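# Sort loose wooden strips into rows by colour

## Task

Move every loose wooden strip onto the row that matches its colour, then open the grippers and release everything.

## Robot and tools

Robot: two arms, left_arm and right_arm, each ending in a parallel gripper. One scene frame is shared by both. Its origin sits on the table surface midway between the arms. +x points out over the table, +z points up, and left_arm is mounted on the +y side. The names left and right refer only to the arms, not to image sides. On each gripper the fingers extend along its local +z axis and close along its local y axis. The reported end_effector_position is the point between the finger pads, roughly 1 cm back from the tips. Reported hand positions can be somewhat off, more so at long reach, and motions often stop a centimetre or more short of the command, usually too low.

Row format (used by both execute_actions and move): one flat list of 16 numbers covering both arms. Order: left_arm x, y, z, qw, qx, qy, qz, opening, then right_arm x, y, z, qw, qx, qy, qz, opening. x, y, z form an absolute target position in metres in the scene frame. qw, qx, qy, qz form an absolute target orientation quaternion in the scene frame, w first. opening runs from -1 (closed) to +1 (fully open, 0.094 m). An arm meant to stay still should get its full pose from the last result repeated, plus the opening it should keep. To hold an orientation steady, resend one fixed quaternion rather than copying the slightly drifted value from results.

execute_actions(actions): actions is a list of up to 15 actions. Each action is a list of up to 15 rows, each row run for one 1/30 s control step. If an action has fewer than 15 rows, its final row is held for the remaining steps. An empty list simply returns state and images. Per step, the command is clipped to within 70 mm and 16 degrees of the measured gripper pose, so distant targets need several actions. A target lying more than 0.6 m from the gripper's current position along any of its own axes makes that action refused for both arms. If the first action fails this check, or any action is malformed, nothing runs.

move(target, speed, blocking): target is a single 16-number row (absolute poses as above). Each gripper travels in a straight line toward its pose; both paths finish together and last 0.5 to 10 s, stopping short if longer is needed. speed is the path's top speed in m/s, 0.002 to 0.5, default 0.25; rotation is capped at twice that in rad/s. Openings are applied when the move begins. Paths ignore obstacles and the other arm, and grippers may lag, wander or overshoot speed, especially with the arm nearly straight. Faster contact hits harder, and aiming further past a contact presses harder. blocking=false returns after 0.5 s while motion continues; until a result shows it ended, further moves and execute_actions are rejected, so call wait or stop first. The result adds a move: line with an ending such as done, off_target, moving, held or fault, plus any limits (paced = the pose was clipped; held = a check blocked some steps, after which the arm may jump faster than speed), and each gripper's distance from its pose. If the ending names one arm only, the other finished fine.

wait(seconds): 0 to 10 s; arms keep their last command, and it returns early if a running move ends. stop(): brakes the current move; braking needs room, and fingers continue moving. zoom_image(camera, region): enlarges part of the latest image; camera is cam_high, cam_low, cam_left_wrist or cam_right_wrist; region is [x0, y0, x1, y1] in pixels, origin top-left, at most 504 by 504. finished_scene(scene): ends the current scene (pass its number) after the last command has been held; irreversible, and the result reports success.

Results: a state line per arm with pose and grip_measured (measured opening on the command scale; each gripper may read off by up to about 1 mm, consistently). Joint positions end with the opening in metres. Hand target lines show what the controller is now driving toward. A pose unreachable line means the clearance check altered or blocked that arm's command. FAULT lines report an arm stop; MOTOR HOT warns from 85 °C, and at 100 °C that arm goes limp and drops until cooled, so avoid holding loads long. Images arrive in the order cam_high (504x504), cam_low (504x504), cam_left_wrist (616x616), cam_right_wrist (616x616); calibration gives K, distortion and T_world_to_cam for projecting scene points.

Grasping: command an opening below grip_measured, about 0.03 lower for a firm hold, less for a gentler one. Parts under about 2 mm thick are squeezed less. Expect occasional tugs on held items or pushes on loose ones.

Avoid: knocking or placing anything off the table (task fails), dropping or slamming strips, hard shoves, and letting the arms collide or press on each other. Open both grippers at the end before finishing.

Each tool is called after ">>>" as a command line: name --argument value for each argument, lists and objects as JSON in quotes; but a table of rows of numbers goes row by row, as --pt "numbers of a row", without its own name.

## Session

>>> execute_actions --actions '[]'

>>> zoom_image --camera "cam_high" --region '[80,170,360,330]'

Scene clock: 0.00 s.
left_arm: end_effector_position=(+0.7560, +0.2841, +0.3651) grip_measured=+1.000 end_effector_quat_wxyz=(+0.303, +0.270, +0.911, -0.070) | right_arm: end_effector_position=(+0.4440, -0.7539, +0.1473) grip_measured=+1.000 end_effector_quat_wxyz=(+0.618, +0.763, +0.188, -0.039)
Joint positions: left_arm=[ 0.291  2.229  2.715 -1.512  0.34   0.565  0.094] | right_arm=[-0.582  1.791  0.991  0.476  0.748  1.491  0.094]
Joint velocities: left_arm=[-0.005 -0.005  0.007 -0.007 -0.022  0.022  0.   ] | right_arm=[-0.015 -0.005  0.002 -0.002  0.037  0.007  0.   ]
Motor temperatures (°C, as the motors report them): left_arm=[21 24 26 23 22 23] | right_arm=[22 22 26 23 24 22]
Hand target (left_arm): +0.760, +0.284, +0.364; +0.307, +0.271, +0.910, -0.069
Hand target (right_arm): +0.451, -0.759, +0.164; +0.629, +0.756, +0.178, -0.030
camera_calibration (this result's frames):
cam_left_wrist: T_world_to_cam=[[-0.530638, -0.84661, -0.0409206, 0.656135], [-0.847312, 0.531095, -0.000342602, 0.494872], [0.0220228, 0.0344907, -0.999162, 0.463651], [0, 0, 0, 1]] pos_world=[0.757271, 0.276675, 0.490282]
cam_right_wrist: T_world_to_cam=[[-0.334066, 0.179671, -0.925266, 0.41712], [0.65173, 0.753206, -0.0890465, 0.293453], [0.680917, -0.632771, -0.368718, -0.600531], [0, 0, 0, 1]] pos_world=[0.357005, -0.675974, 0.190652]

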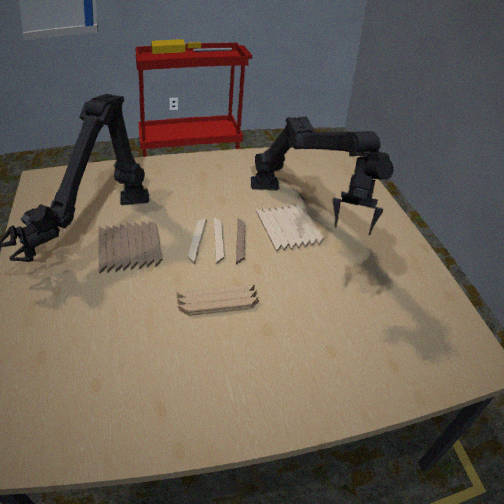

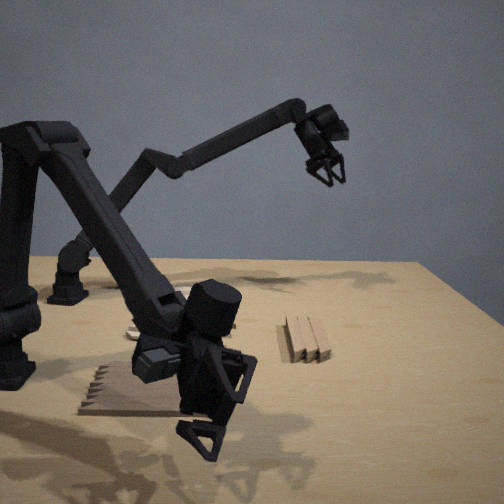

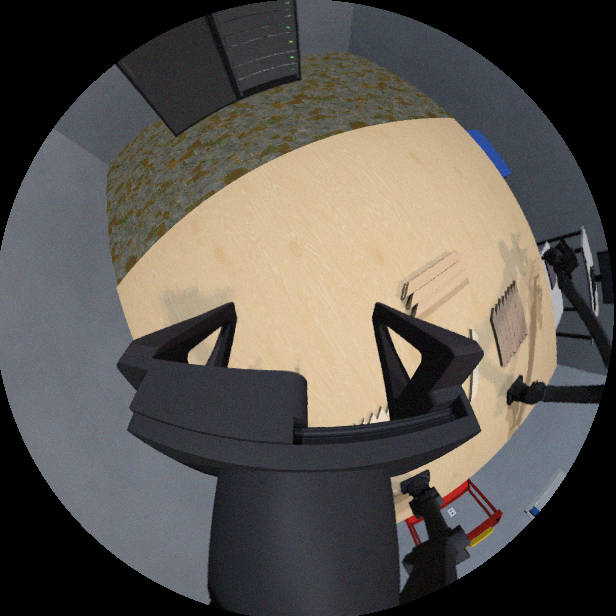

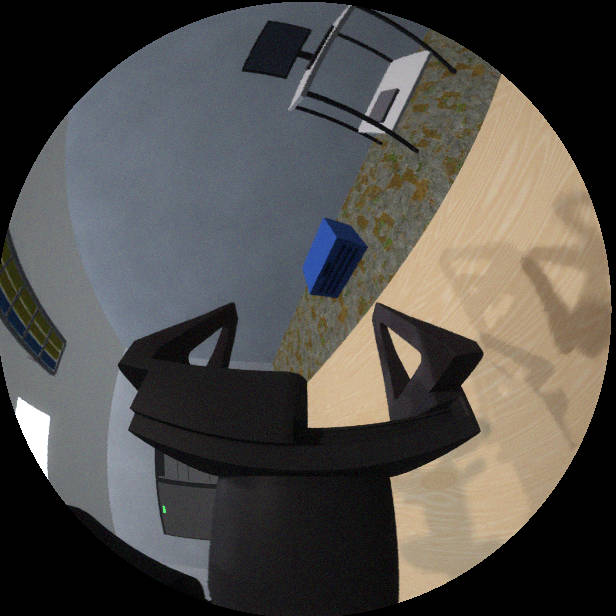

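Region (80, 170, 360, 330) of cam_high's 504x504 image, scaled by 1.800, with more detail than that image has; it fills the top 288 rows of this view, and the rest is white.

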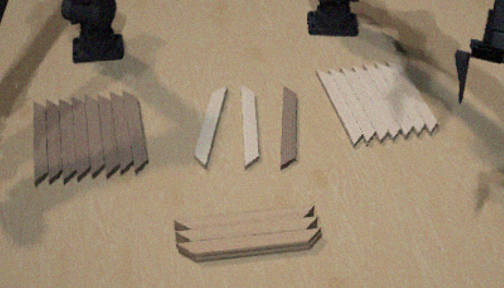

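>>> move --target '[0.4,0.38,0.2,0,0.063,0.998,0,0.2,0.36,-0.3,0.15,0,0.115,0.993,0,0.25]' --speed 0.45

>>> move --target '[0.3,0.4,0.15,0,0.063,0.998,0,0.2,0.363,0.094,0.075,0,0.115,0.993,0,0.25]' --speed 0.4

Scene clock: 11.30 s.
left_arm: end_effector_position=(+0.4030, +0.3792, +0.1930) grip_measured=+0.202 end_effector_quat_wxyz=(-0.001, +0.070, +0.998, -0.004) | right_arm: end_effector_position=(+0.3400, -0.3031, +0.1321) grip_measured=+0.252 end_effector_quat_wxyz=(-0.013, +0.119, +0.993, -0.002)
Joint positions: left_arm=[ 0.45   1.48   1.282 -1.378  0.006  0.384  0.056] | right_arm=[ 0.014  1.306  0.942 -1.233  0.     0.217  0.059]
Joint velocities: left_arm=[ 0.005 -0.015  0.017  0.002 -0.037 -0.066 -0.   ] | right_arm=[-0.024 -0.015 -0.007 -0.002  0.022 -0.095 -0.001]
Motor temperatures (°C, as the motors report them): left_arm=[21 26 28 23 22 23] | right_arm=[22 22 28 24 24 22]
Hand target (left_arm): +0.399, +0.381, +0.197; -0.000, +0.061, +0.998, -0.002
Hand target (right_arm): +0.358, -0.302, +0.151; +0.006, +0.111, +0.994, +0.001
Off the commanded pose (left_arm): 0.008 m, 1 deg.
Off the commanded pose (right_arm): 0.027 m, 2 deg.
move: off_target (right_arm)
camera_calibration (this result's frames):
cam_left_wrist: T_world_to_cam=[[-0.138865, -0.990311, 0.000451278, 0.430914], [-0.797844, 0.112146, 0.592341, 0.169808], [-0.586653, 0.0818954, -0.805687, 0.486093], [0, 0, 0, 1]] pos_world=[0.480487, 0.367887, 0.29086]
cam_right_wrist: T_world_to_cam=[[-0.23968, -0.970655, 0.0195454, -0.218267], [-0.76748, 0.201763, 0.608495, 0.243552], [-0.594582, 0.130843, -0.793317, 0.471199], [0, 0, 0, 1]] pos_world=[0.414774, -0.322655, 0.229877]

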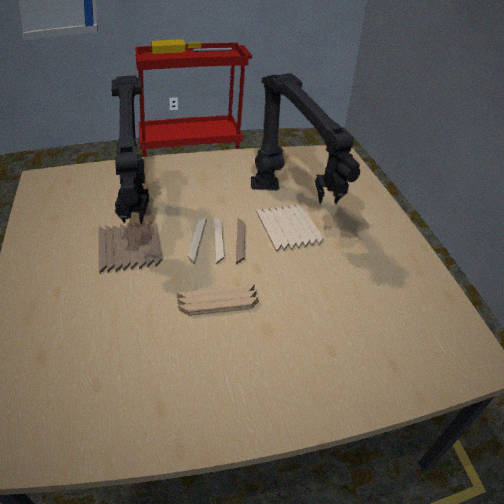

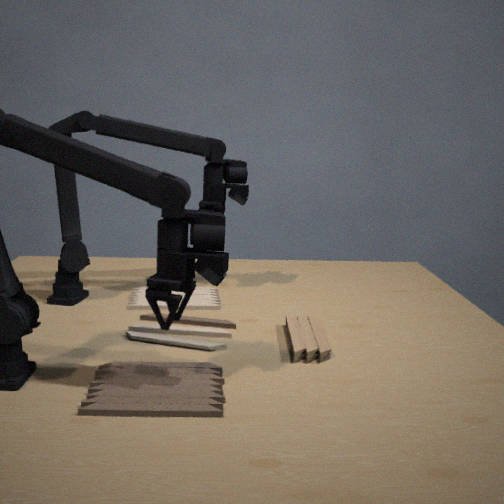

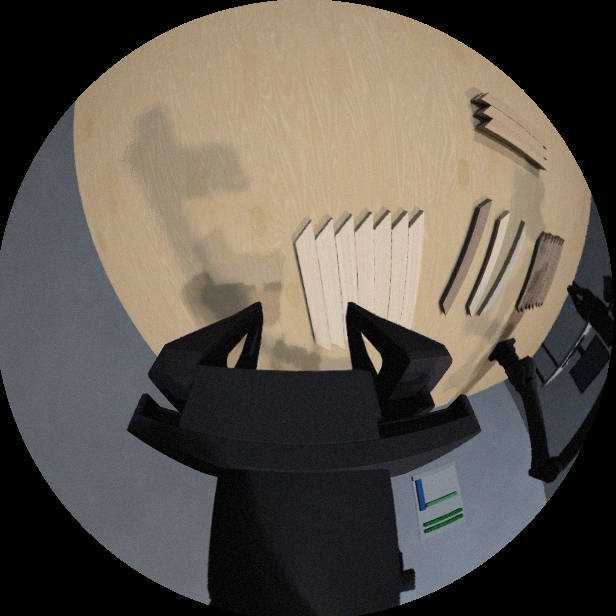

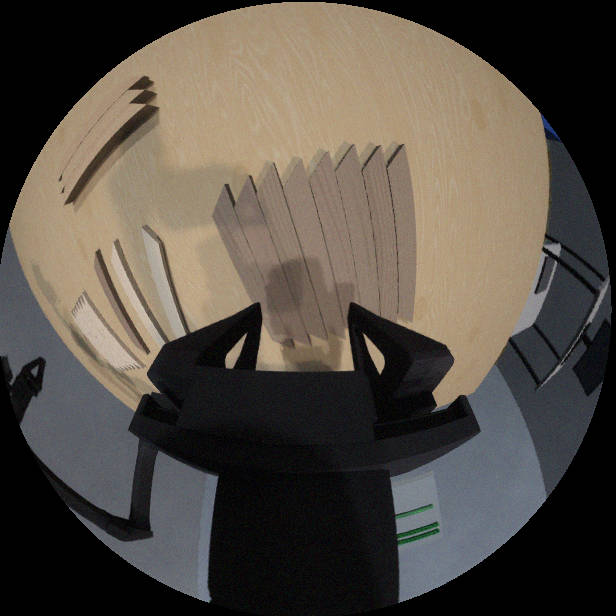

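Scene clock: 12.93 s.
left_arm: end_effector_position=(+0.2998, +0.3981, +0.1477) grip_measured=+0.202 end_effector_quat_wxyz=(-0.007, +0.058, +0.998, -0.003) | right_arm: end_effector_position=(+0.3452, +0.0825, +0.0548) grip_measured=+0.251 end_effector_quat_wxyz=(-0.013, +0.105, +0.994, -0.019)
Joint positions: left_arm=[ 0.576  1.275  0.958 -1.269  0.001  0.484  0.056] | right_arm=[ 0.87   1.83   1.343 -1.13   0.002  1.044  0.059]
Joint velocities: left_arm=[ 0.005  0.005 -0.007 -0.002 -0.007  0.007 -0.001] | right_arm=[-0.015  0.005 -0.007 -0.007 -0.095 -0.007 -0.001]
Motor temperatures (°C, as the motors report them): left_arm=[21 26 28 23 22 23] | right_arm=[22 22 28 24 24 22]
Hand target (left_arm): +0.300, +0.400, +0.150; +0.001, +0.063, +0.998, +0.001
Hand target (right_arm): +0.360, +0.092, +0.074; +0.000, +0.115, +0.993, -0.003
Off the commanded pose (left_arm): 0.003 m, 1 deg.
Off the commanded pose (right_arm): 0.029 m, 3 deg.
move: off_target (right_arm)
camera_calibration (this result's frames):
cam_left_wrist: T_world_to_cam=[[-0.113552, -0.993532, 0.000834492, 0.428982], [-0.793775, 0.0912268, 0.601331, 0.117945], [-0.597517, 0.06762, -0.799, 0.395452], [0, 0, 0, 1]] pos_world=[0.378623, 0.388707, 0.244684]
cam_right_wrist: T_world_to_cam=[[-0.210477, -0.976116, 0.0538213, 0.147283], [-0.771197, 0.199622, 0.604488, 0.218439], [-0.600795, 0.0857243, -0.794794, 0.368444], [0, 0, 0, 1]] pos_world=[0.420819, 0.0685758, 0.152866]

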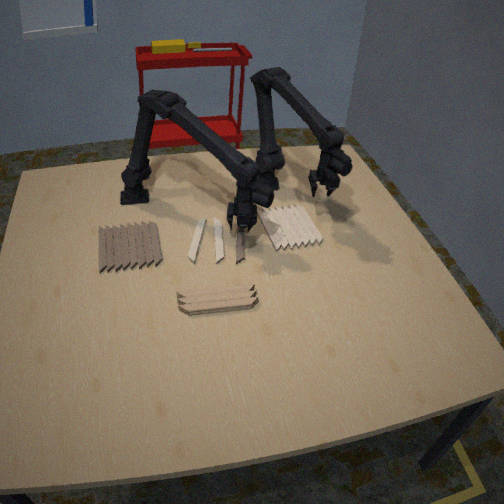

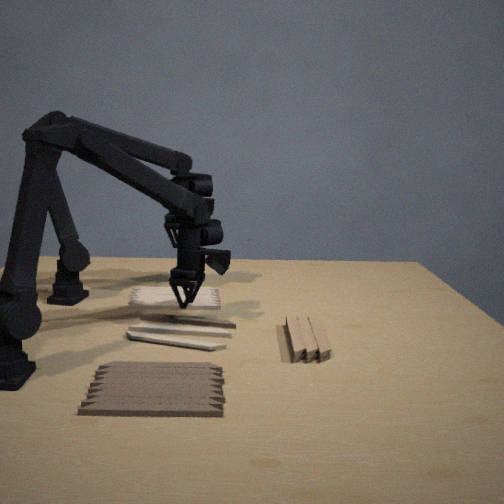

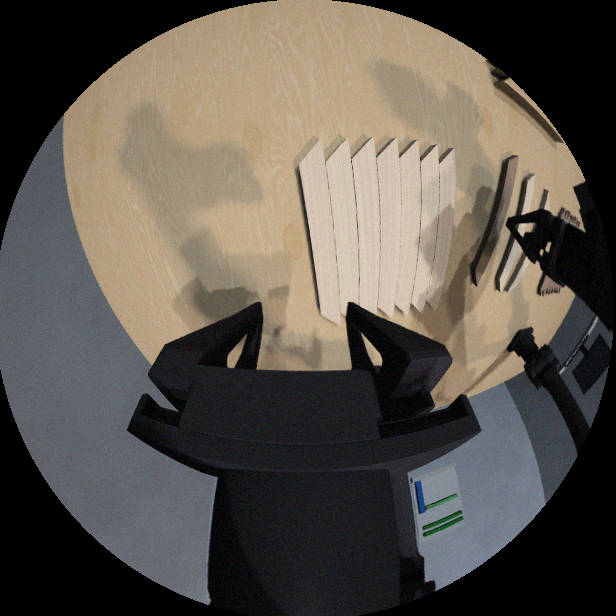

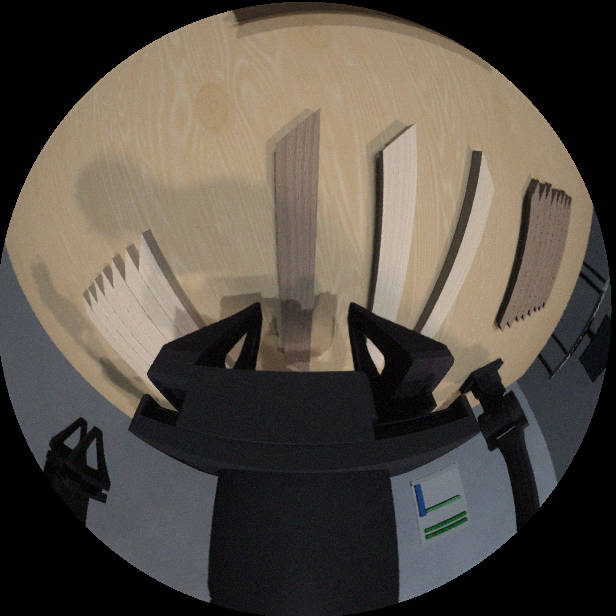

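>>> execute_actions --actions '[[[0.3,0.4,0.15,0,0.063,0.998,0,0.2,0.358,0.086,0.035,0,0.115,0.993,0,0.25]],[[0.3,0.4,0.15,0,0.063,0.998,0,0.2,0.358,0.086,0.015,0,0.115,0.993,0,0.25]],[[0.3,0.4,0.15,0,0.063,0.998,0,0.2,0.358,0.086,0.015,0,0.115,0.993,0,-0.52]],[[0.3,0.4,0.15,0,0.063,0.998,0,0.2,0.358,0.086,0.075,0,0.115,0.993,0,-0.52]]]'

>>> move --target '[0.34,0.1,0.09,0,0.063,0.998,0,0.15,0.325,-0.175,0.05,0,0,1,0,-0.52]' --speed 0.3

>>> move --target '[0.35,-0.005,0.055,0,0.063,0.998,0,0.15,0.325,-0.175,0.022,0,0,1,0,-0.52]' --speed 0.15

Scene clock: 21.87 s.
left_arm: end_effector_position=(+0.2998, +0.3981, +0.1477) grip_measured=+0.202 end_effector_quat_wxyz=(-0.007, +0.058, +0.998, -0.003) | right_arm: end_effector_position=(+0.3425, +0.0787, +0.0564) grip_measured=-0.454 end_effector_quat_wxyz=(-0.011, +0.107, +0.994, -0.016)
Joint positions: left_arm=[ 0.576  1.275  0.958 -1.269  0.001  0.485  0.056] | right_arm=[ 0.869  1.813  1.323 -1.119  0.001  1.046  0.026]
Joint velocities: left_arm=[-0.005 -0.024 -0.007  0.002 -0.066 -0.007  0.   ] | right_arm=[-0.015 -0.005 -0.002  0.002 -0.022 -0.037 -0.001]
Motor temperatures (°C, as the motors report them): left_arm=[21 26 29 23 22 23] | right_arm=[22 23 29 24 24 22]
Hand target (left_arm): +0.300, +0.400, +0.150; -0.000, +0.063, +0.998, +0.000
Hand target (right_arm): +0.358, +0.086, +0.075; +0.000, +0.115, +0.993, +0.000
Off the commanded pose (left_arm): 0.003 m, 1 deg.
Off the commanded pose (right_arm): 0.025 m, 2 deg.
camera_calibration (this result's frames):
cam_left_wrist: T_world_to_cam=[[-0.11431, -0.993445, 0.000844492, 0.429173], [-0.793708, 0.0918387, 0.601326, 0.117682], [-0.597462, 0.0680673, -0.799003, 0.395258], [0, 0, 0, 1]] pos_world=[0.378616, 0.388648, 0.244685]
cam_right_wrist: T_world_to_cam=[[-0.21445, -0.975583, 0.047414, 0.14461], [-0.773256, 0.199232, 0.601982, 0.217006], [-0.59673, 0.092432, -0.797101, 0.366584], [0, 0, 0, 1]] pos_world=[0.417564, 0.0639602, 0.154714]

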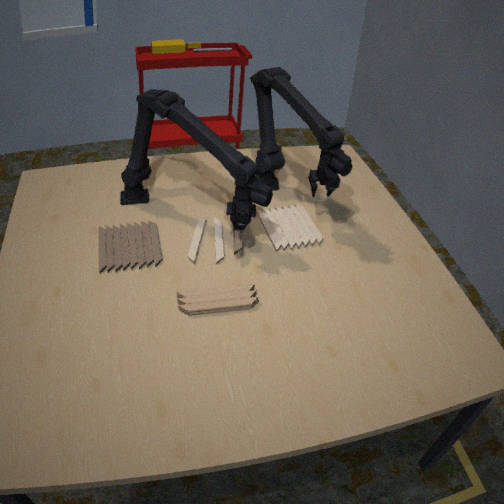

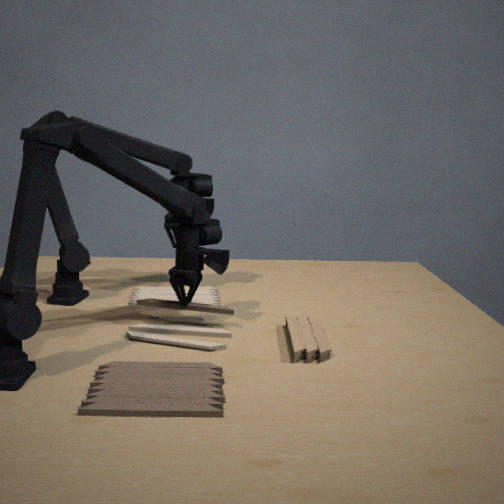

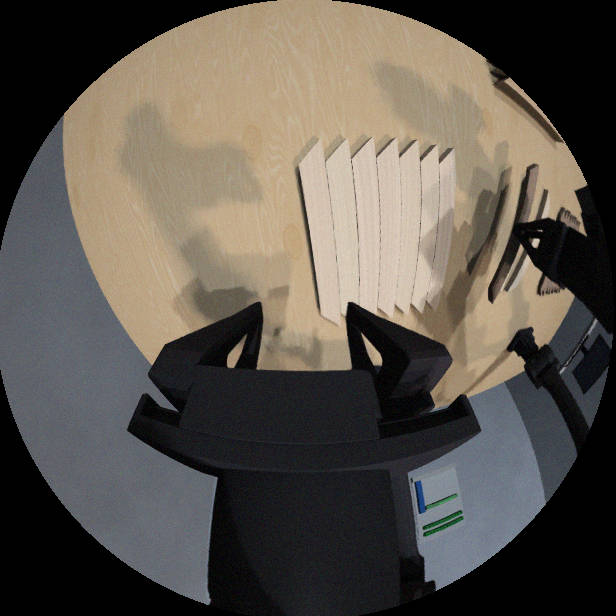

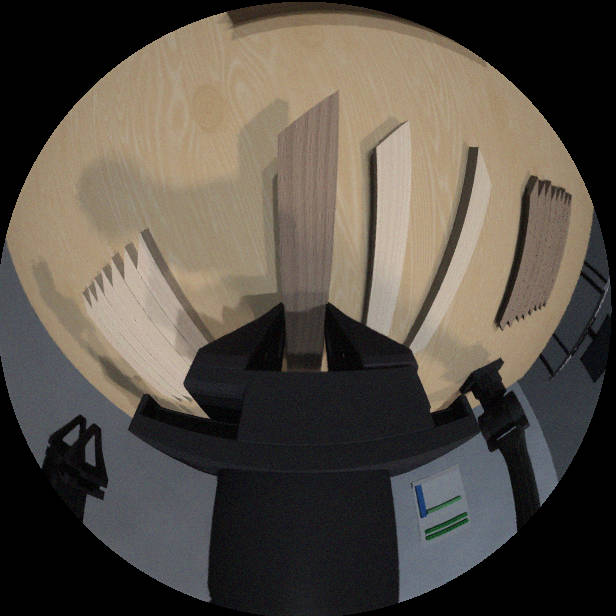

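Scene clock: 23.57 s.
left_arm: end_effector_position=(+0.3203, +0.1073, +0.0844) grip_measured=+0.152 end_effector_quat_wxyz=(-0.017, +0.075, +0.997, +0.004) | right_arm: end_effector_position=(+0.3183, -0.1777, +0.0452) grip_measured=-0.454 end_effector_quat_wxyz=(-0.015, +0.007, +1.000, -0.006)
Joint positions: left_arm=[-0.261  1.463  0.96  -1.102  0.007 -0.318  0.054] | right_arm=[ 0.392  1.432  0.805 -0.976  0.     0.37   0.026]
Joint velocities: left_arm=[-0.005 -0.005 -0.002 -0.012 -0.037  0.022 -0.001] | right_arm=[ 0.005 -0.024 -0.007 -0.002 -0.007 -0.051 -0.001]
Motor temperatures (°C, as the motors report them): left_arm=[21 26 29 23 22 23] | right_arm=[22 23 29 24 24 22]
Hand target (left_arm): +0.337, +0.102, +0.091; -0.005, +0.063, +0.998, -0.001
Hand target (right_arm): +0.325, -0.174, +0.051; +0.000, -0.000, +1.000, +0.001
Off the commanded pose (left_arm): 0.022 m, 2 deg.
Off the commanded pose (right_arm): 0.009 m, 2 deg.
move: off_target (left_arm)
camera_calibration (this result's frames):
cam_left_wrist: T_world_to_cam=[[-0.147742, -0.988962, -0.0112244, 0.153931], [-0.778069, 0.109215, 0.618612, 0.1904], [-0.610558, 0.100128, -0.785616, 0.376432], [0, 0, 0, 1]] pos_world=[0.400719, 0.093746, 0.179675]
cam_right_wrist: T_world_to_cam=[[-0.0160872, -0.999552, 0.0252427, -0.176558], [-0.790319, 0.0281763, 0.612047, 0.230738], [-0.612484, -0.0101037, -0.790418, 0.353364], [0, 0, 0, 1]] pos_world=[0.395946, -0.17941, 0.142539]

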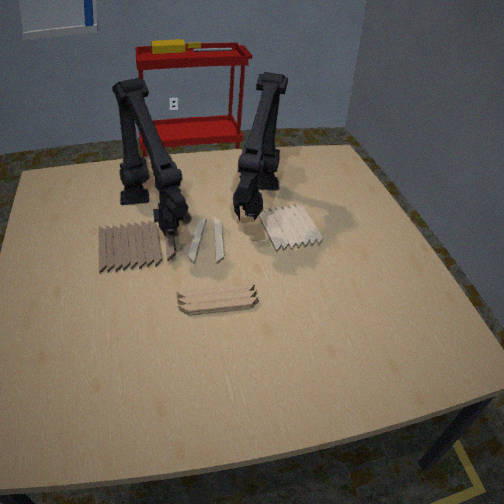

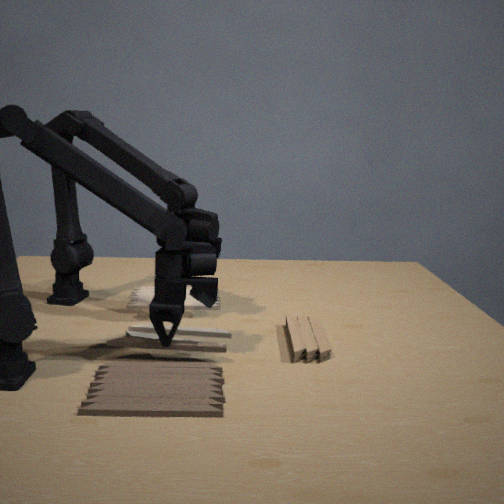

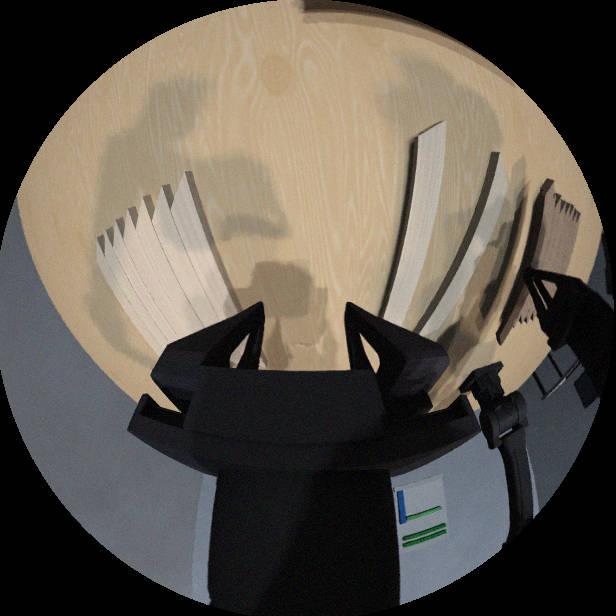

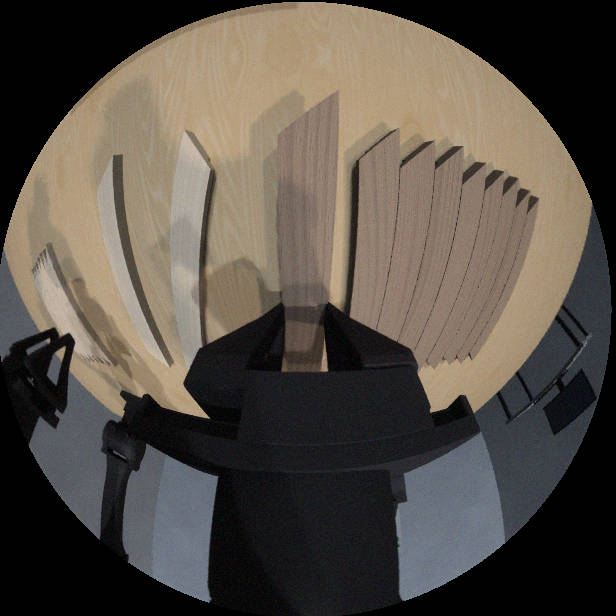

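Scene clock: 24.80 s.
left_arm: end_effector_position=(+0.3363, +0.0054, +0.0543) grip_measured=+0.152 end_effector_quat_wxyz=(-0.009, +0.072, +0.997, +0.005) | right_arm: end_effector_position=(+0.3198, -0.1771, +0.0223) grip_measured=-0.454 end_effector_quat_wxyz=(-0.007, +0.005, +1.000, -0.003)
Joint positions: left_arm=[-0.453  1.661  1.106 -1.036  0.003 -0.516  0.054] | right_arm=[ 0.392  1.469  0.769 -0.885  0.     0.367  0.026]
Joint velocities: left_arm=[-0.015 -0.005  0.012 -0.007 -0.037  0.081  0.   ] | right_arm=[-0.005  0.005 -0.002  0.002  0.007 -0.007 -0.   ]
Motor temperatures (°C, as the motors report them): left_arm=[21 25 29 23 22 23] | right_arm=[22 23 29 24 24 22]
Hand target (left_arm): +0.349, -0.004, +0.056; -0.001, +0.063, +0.998, +0.000
Hand target (right_arm): +0.324, -0.175, +0.022; -0.000, +0.000, +1.000, -0.000
Off the commanded pose (left_arm): 0.017 m, 2 deg.
Off the commanded pose (right_arm): 0.006 m, 1 deg.
move: off_target (left_arm)
camera_calibration (this result's frames):
cam_left_wrist: T_world_to_cam=[[-0.1413, -0.989858, -0.0146875, 0.0531864], [-0.788681, 0.10359, 0.606012, 0.236888], [-0.598344, 0.0972132, -0.79532, 0.369142], [0, 0, 0, 1]] pos_world=[0.415219, -0.0077779, 0.15081]
cam_right_wrist: T_world_to_cam=[[-0.0137936, -0.999733, 0.0185398, -0.176022], [-0.80076, 0.0221487, 0.598575, 0.248448], [-0.598826, -0.00658942, -0.800852, 0.332704], [0, 0, 0, 1]] pos_world=[0.395751, -0.179286, 0.120996]

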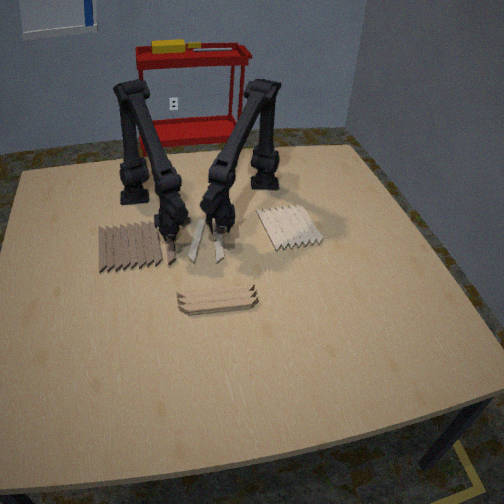

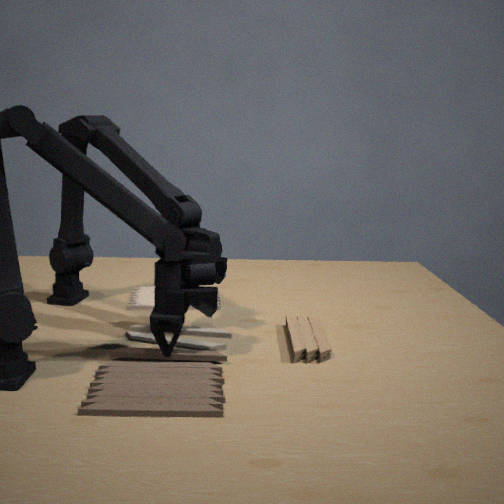

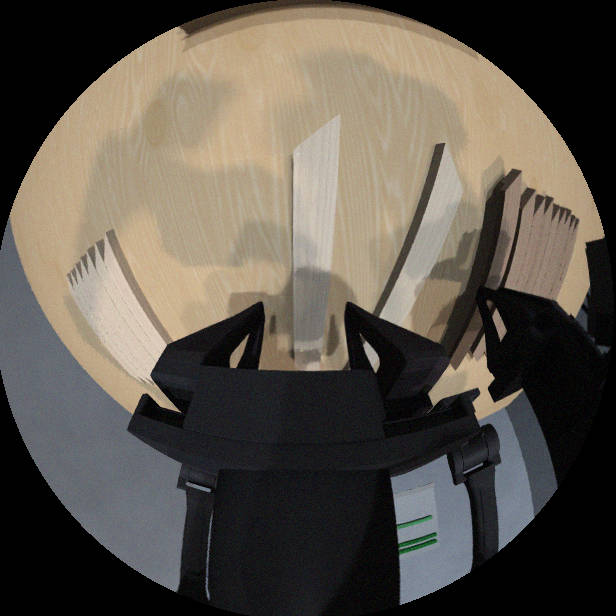

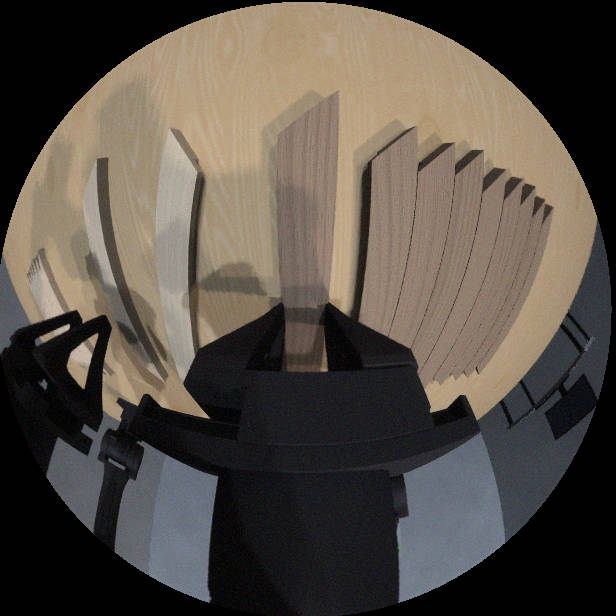

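>>> execute_actions --actions '[[[0.352,-0.007,0.03,0,0.063,0.998,0,0.15,0.312,-0.175,0.022,0,0,1,0,-0.52]],[[0.35,-0.005,0.008,0,0.063,0.998,0,0.15,0.312,-0.175,0.015,0,0,1,0,-0.52]],[[0.35,-0.005,0.008,0,0.063,0.998,0,0.15,0.312,-0.175,0.015,0,0,1,0,-0.2]]]'

Scene clock: 41.00 s.
left_arm: end_effector_position=(+0.3513, -0.0061, +0.0214) grip_measured=+0.152 end_effector_quat_wxyz=(+0.008, +0.070, +0.998, -0.006) | right_arm: end_effector_position=(+0.3089, -0.1806, +0.0141) grip_measured=-0.202 end_effector_quat_wxyz=(-0.008, +0.005, +1.000, -0.003)
Joint positions: left_arm=[-0.453  1.731  1.097 -0.917  0.002 -0.52   0.054] | right_arm=[ 0.394  1.46   0.731 -0.858  0.     0.367  0.038]
Joint velocities: left_arm=[-0.005 -0.005  0.002 -0.002  0.007 -0.051 -0.001] | right_arm=[ 0.015  0.005  0.017 -0.002  0.051 -0.066  0.001]
Motor temperatures (°C, as the motors report them): left_arm=[21 26 30 23 22 23] | right_arm=[22 22 28 24 24 22]
Hand target (left_arm): +0.350, -0.005, +0.008; -0.000, +0.063, +0.998, -0.000
Hand target (right_arm): +0.312, -0.175, +0.015; -0.000, -0.000, +1.000, -0.000
Off the commanded pose (left_arm): 0.013 m, 1 deg.
Off the commanded pose (right_arm): 0.006 m, 1 deg.
camera_calibration (this result's frames):
cam_left_wrist: T_world_to_cam=[[-0.137361, -0.99051, 0.00472858, 0.0416632], [-0.808284, 0.114847, 0.577483, 0.277439], [-0.572546, 0.0755014, -0.816389, 0.344306], [0, 0, 0, 1]] pos_world=[0.427104, -0.0165908, 0.120674]
cam_right_wrist: T_world_to_cam=[[-0.0122205, -0.999735, 0.0195059, -0.180019], [-0.799294, 0.0214879, 0.600557, 0.244172], [-0.600817, -0.00825187, -0.799344, 0.3199], [0, 0, 0, 1]] pos_world=[0.385166, -0.182578, 0.112583]

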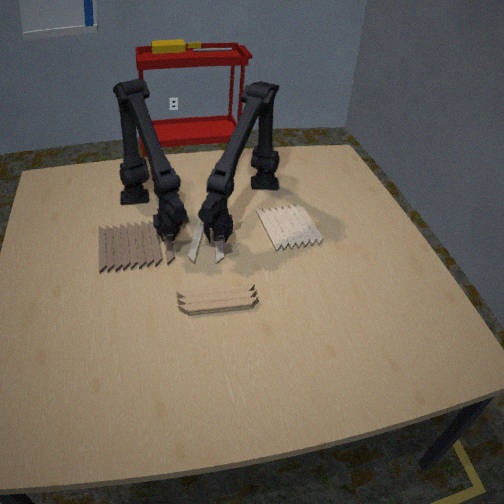

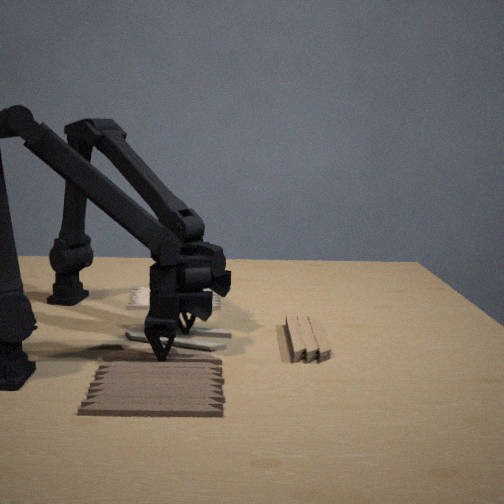

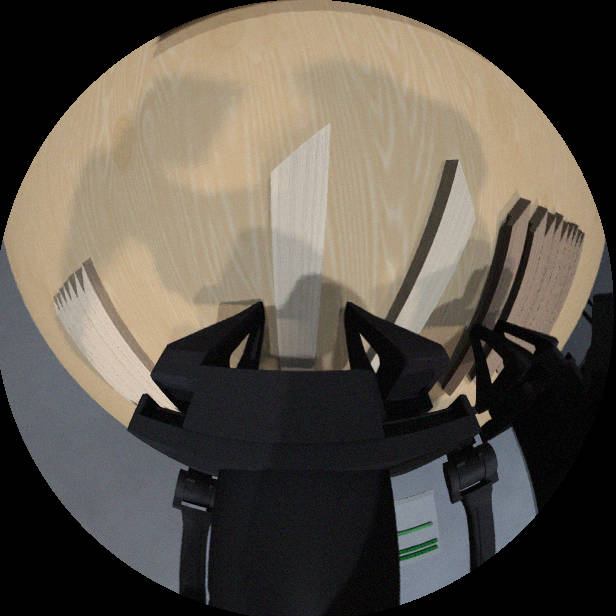

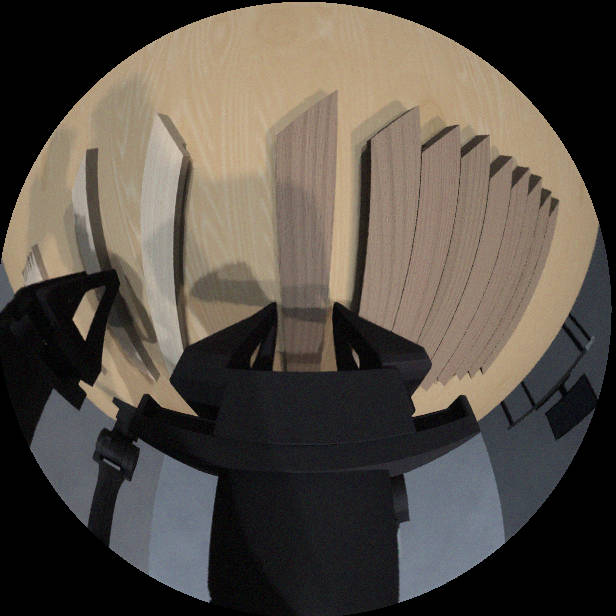

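>>> execute_actions --actions '[[[0.35,-0.002,0.004,0,0.063,0.998,0,0.15,0.312,-0.177,0.06,0,0,1,0,-0.2]],[[0.35,-0.002,0.004,0,0.063,0.998,0,-0.52,0.3,-0.177,0.09,0,0,1,0,-0.2]],[[0.35,0,0.06,0,0.063,0.998,0,-0.52,0.3,-0.177,0.09,0,-0.2,0.98,0,0.2]],[[0.34,0.08,0.06,0,0.02,0.998,0,-0.52,0.3,-0.17,0.09,0,-0.45,0.89,0,0.2]],[[0.328,0.158,0.045,0,-0.03,0.999,0,-0.52,0.29,-0.15,0.09,0,-0.68,0.73,0,0.2]],[[0.328,0.158,0.015,0,-0.03,0.999,0,-0.52,0.28,-0.12,0.09,0,-0.86,0.51,0,0.2]],[[0.328,0.158,0.012,0,-0.03,0.999,0,-0.52,0.27,-0.08,0.09,0,-0.96,0.28,0,0.2]],[[0.328,0.158,0.012,0,-0.03,0.999,0,-0.52,0.262,-0.052,0.07,0,-0.985,0.17,0,0.2]]]'

Scene clock: 61.37 s.
left_arm: end_effector_position=(+0.3304, +0.1586, +0.0216) grip_measured=-0.459 end_effector_quat_wxyz=(+0.009, -0.039, +0.999, -0.002) | right_arm: end_effector_position=(+0.2459, -0.0678, +0.0565) grip_measured=+0.199 end_effector_quat_wxyz=(+0.024, +0.983, -0.179, -0.015)
Joint positions: left_arm=[-0.126  1.51   0.813 -0.856 -0.002 -0.41   0.025] | right_arm=[ 0.788  1.417  0.824 -1.035  0.004 -2.029  0.056]
Joint velocities: left_arm=[-0.005 -0.015 -0.007  0.002  0.022 -0.007  0.001] | right_arm=[-0.005  0.005 -0.007 -0.002 -0.007 -0.007  0.   ]
Motor temperatures (°C, as the motors report them): left_arm=[21 26 29 23 22 23] | right_arm=[22 22 28 24 24 22]
Hand target (left_arm): +0.328, +0.158, +0.012; -0.000, -0.030, +1.000, -0.000
Hand target (right_arm): +0.261, -0.053, +0.070; +0.001, +0.985, -0.170, +0.001
Off the commanded pose (left_arm): 0.010 m, 1 deg.
Off the commanded pose (right_arm): 0.026 m, 3 deg.
camera_calibration (this result's frames):
cam_left_wrist: T_world_to_cam=[[0.0792686, -0.996852, -0.00139126, 0.131484], [-0.814306, -0.0655576, 0.576722, 0.272117], [-0.574998, -0.0445831, -0.816939, 0.340018], [0, 0, 0, 1]] pos_world=[0.406674, 0.164068, 0.121021]
cam_right_wrist: T_world_to_cam=[[0.354645, 0.934195, -0.0388072, -0.0246366], [0.775539, -0.270724, 0.570305, -0.239454], [0.522271, -0.232352, -0.820516, 0.0266721], [0, 0, 0, 1]] pos_world=[0.180513, -0.0356132, 0.157491]

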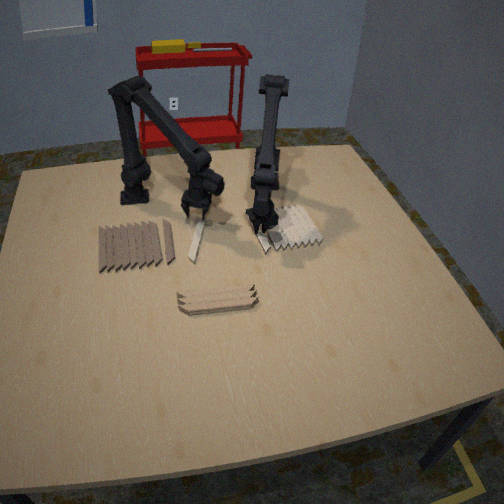

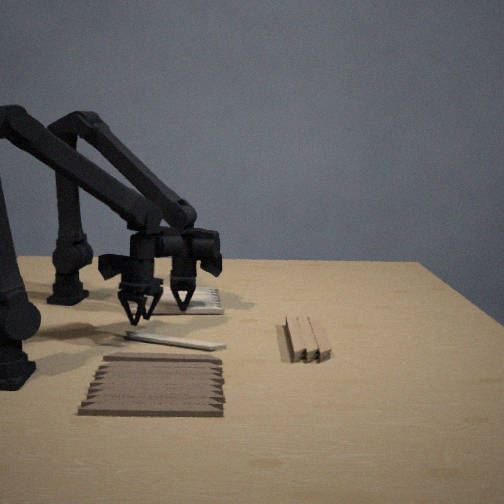

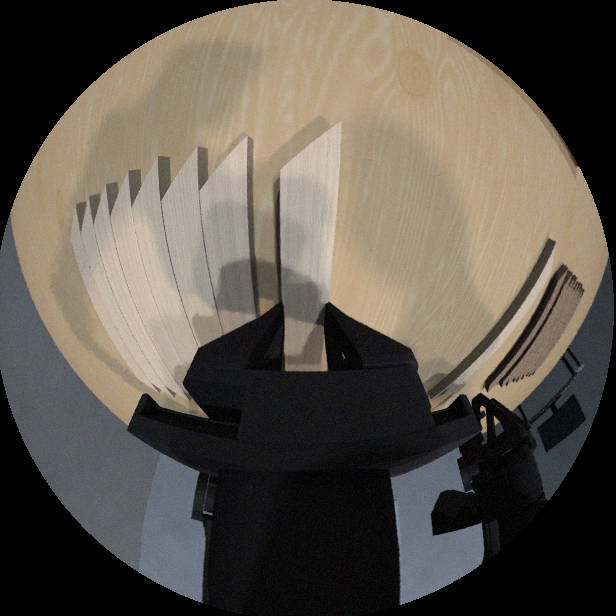

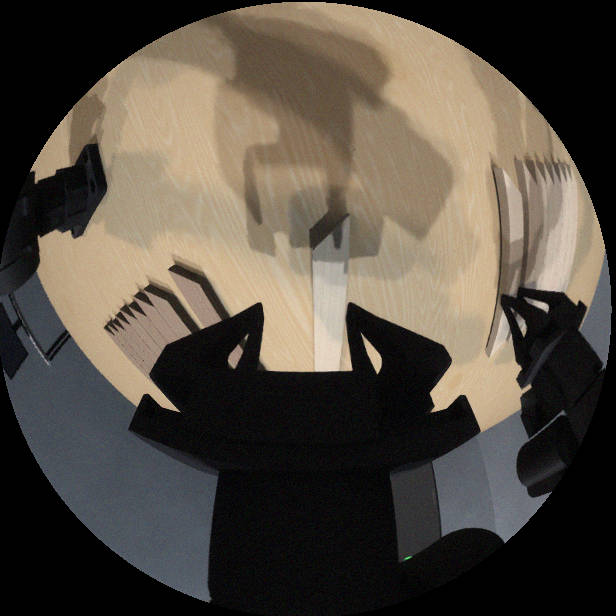

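F needs ~5 mm back in x.

>>> execute_actions --actions '[[[0.321,0.157,0.01,0,-0.03,0.999,0,-0.52,0.277,-0.043,0.06,0,-0.985,0.17,0,0.3]],[[0.321,0.157,0.007,0,-0.03,0.999,0,-0.52,0.272,-0.048,0.04,0,-0.985,0.17,0,0.3]],[[0.321,0.157,0.007,0,-0.03,0.999,0,-0.25,0.268,-0.052,0.017,0,-0.985,0.17,0,0.3]]]'

Scene clock: 66.63 s.
left_arm: end_effector_position=(+0.3237, +0.1595, +0.0152) grip_measured=-0.252 end_effector_quat_wxyz=(+0.007, -0.037, +0.999, -0.002) | right_arm: end_effector_position=(+0.2593, -0.0549, +0.0143) grip_measured=+0.298 end_effector_quat_wxyz=(+0.010, +0.986, -0.169, -0.006)
Joint positions: left_arm=[-0.13   1.51   0.791 -0.838 -0.002 -0.41   0.035] | right_arm=[ 0.788  1.522  0.802 -0.874  0.002 -2.049  0.061]
Joint velocities: left_arm=[-0.005 -0.024 -0.002 -0.002 -0.051  0.007 -0.   ] | right_arm=[ 0.005 -0.015  0.007 -0.002 -0.037 -0.037 -0.001]
Motor temperatures (°C, as the motors report them): left_arm=[21 26 29 23 22 23] | right_arm=[22 22 29 24 24 22]
Hand target (left_arm): +0.321, +0.157, +0.007; -0.000, -0.030, +1.000, -0.000
Hand target (right_arm): +0.268, -0.052, +0.017; +0.000, +0.985, -0.170, -0.000
Off the commanded pose (left_arm): 0.009 m, 1 deg.
Off the commanded pose (right_arm): 0.010 m, 1 deg.
camera_calibration (this result's frames):
cam_left_wrist: T_world_to_cam=[[0.0754553, -0.997144, -0.00322566, 0.13419], [-0.812051, -0.0633258, 0.580141, 0.269288], [-0.578688, -0.0411553, -0.81451, 0.331554], [0, 0, 0, 1]] pos_world=[0.400416, 0.164505, 0.114261]
cam_right_wrist: T_world_to_cam=[[0.336634, 0.941594, -0.0088543, -0.0384573], [0.768186, -0.269176, 0.580892, -0.220464], [0.544581, -0.20235, -0.813933, -0.0161811], [0, 0, 0, 1]] pos_world=[0.191115, -0.0264066, 0.114555]

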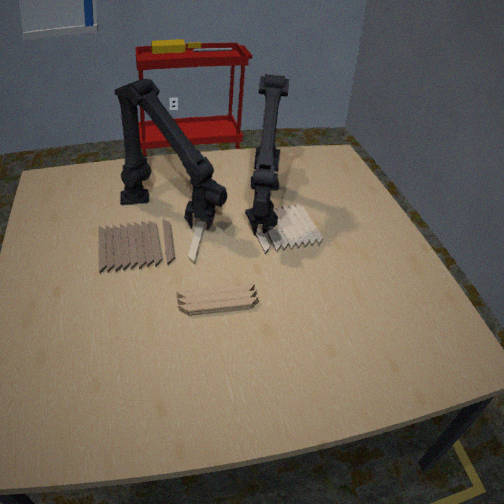

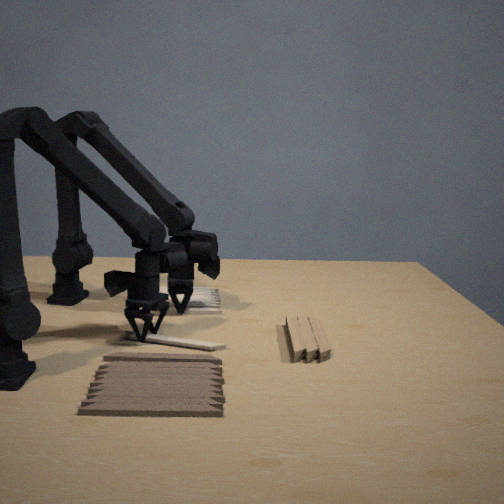

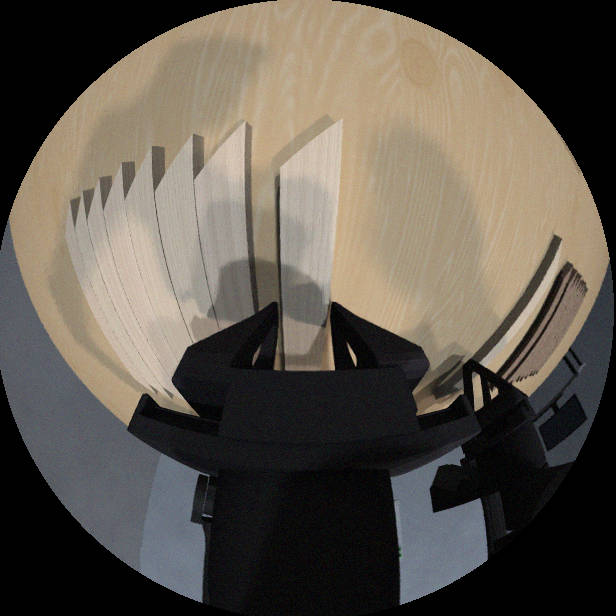

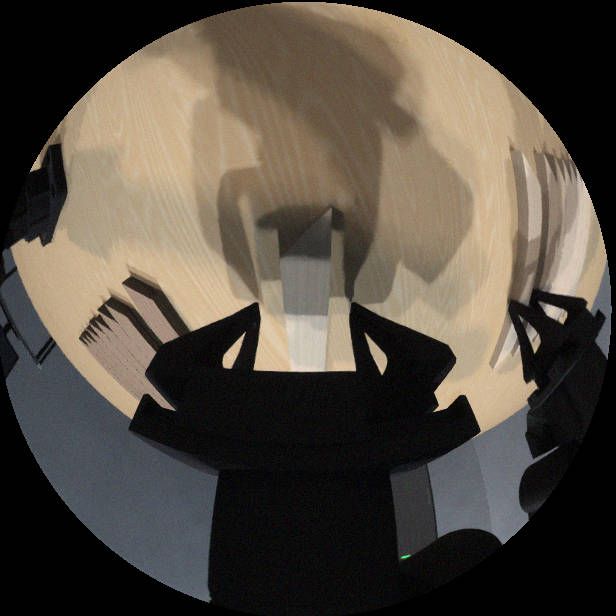

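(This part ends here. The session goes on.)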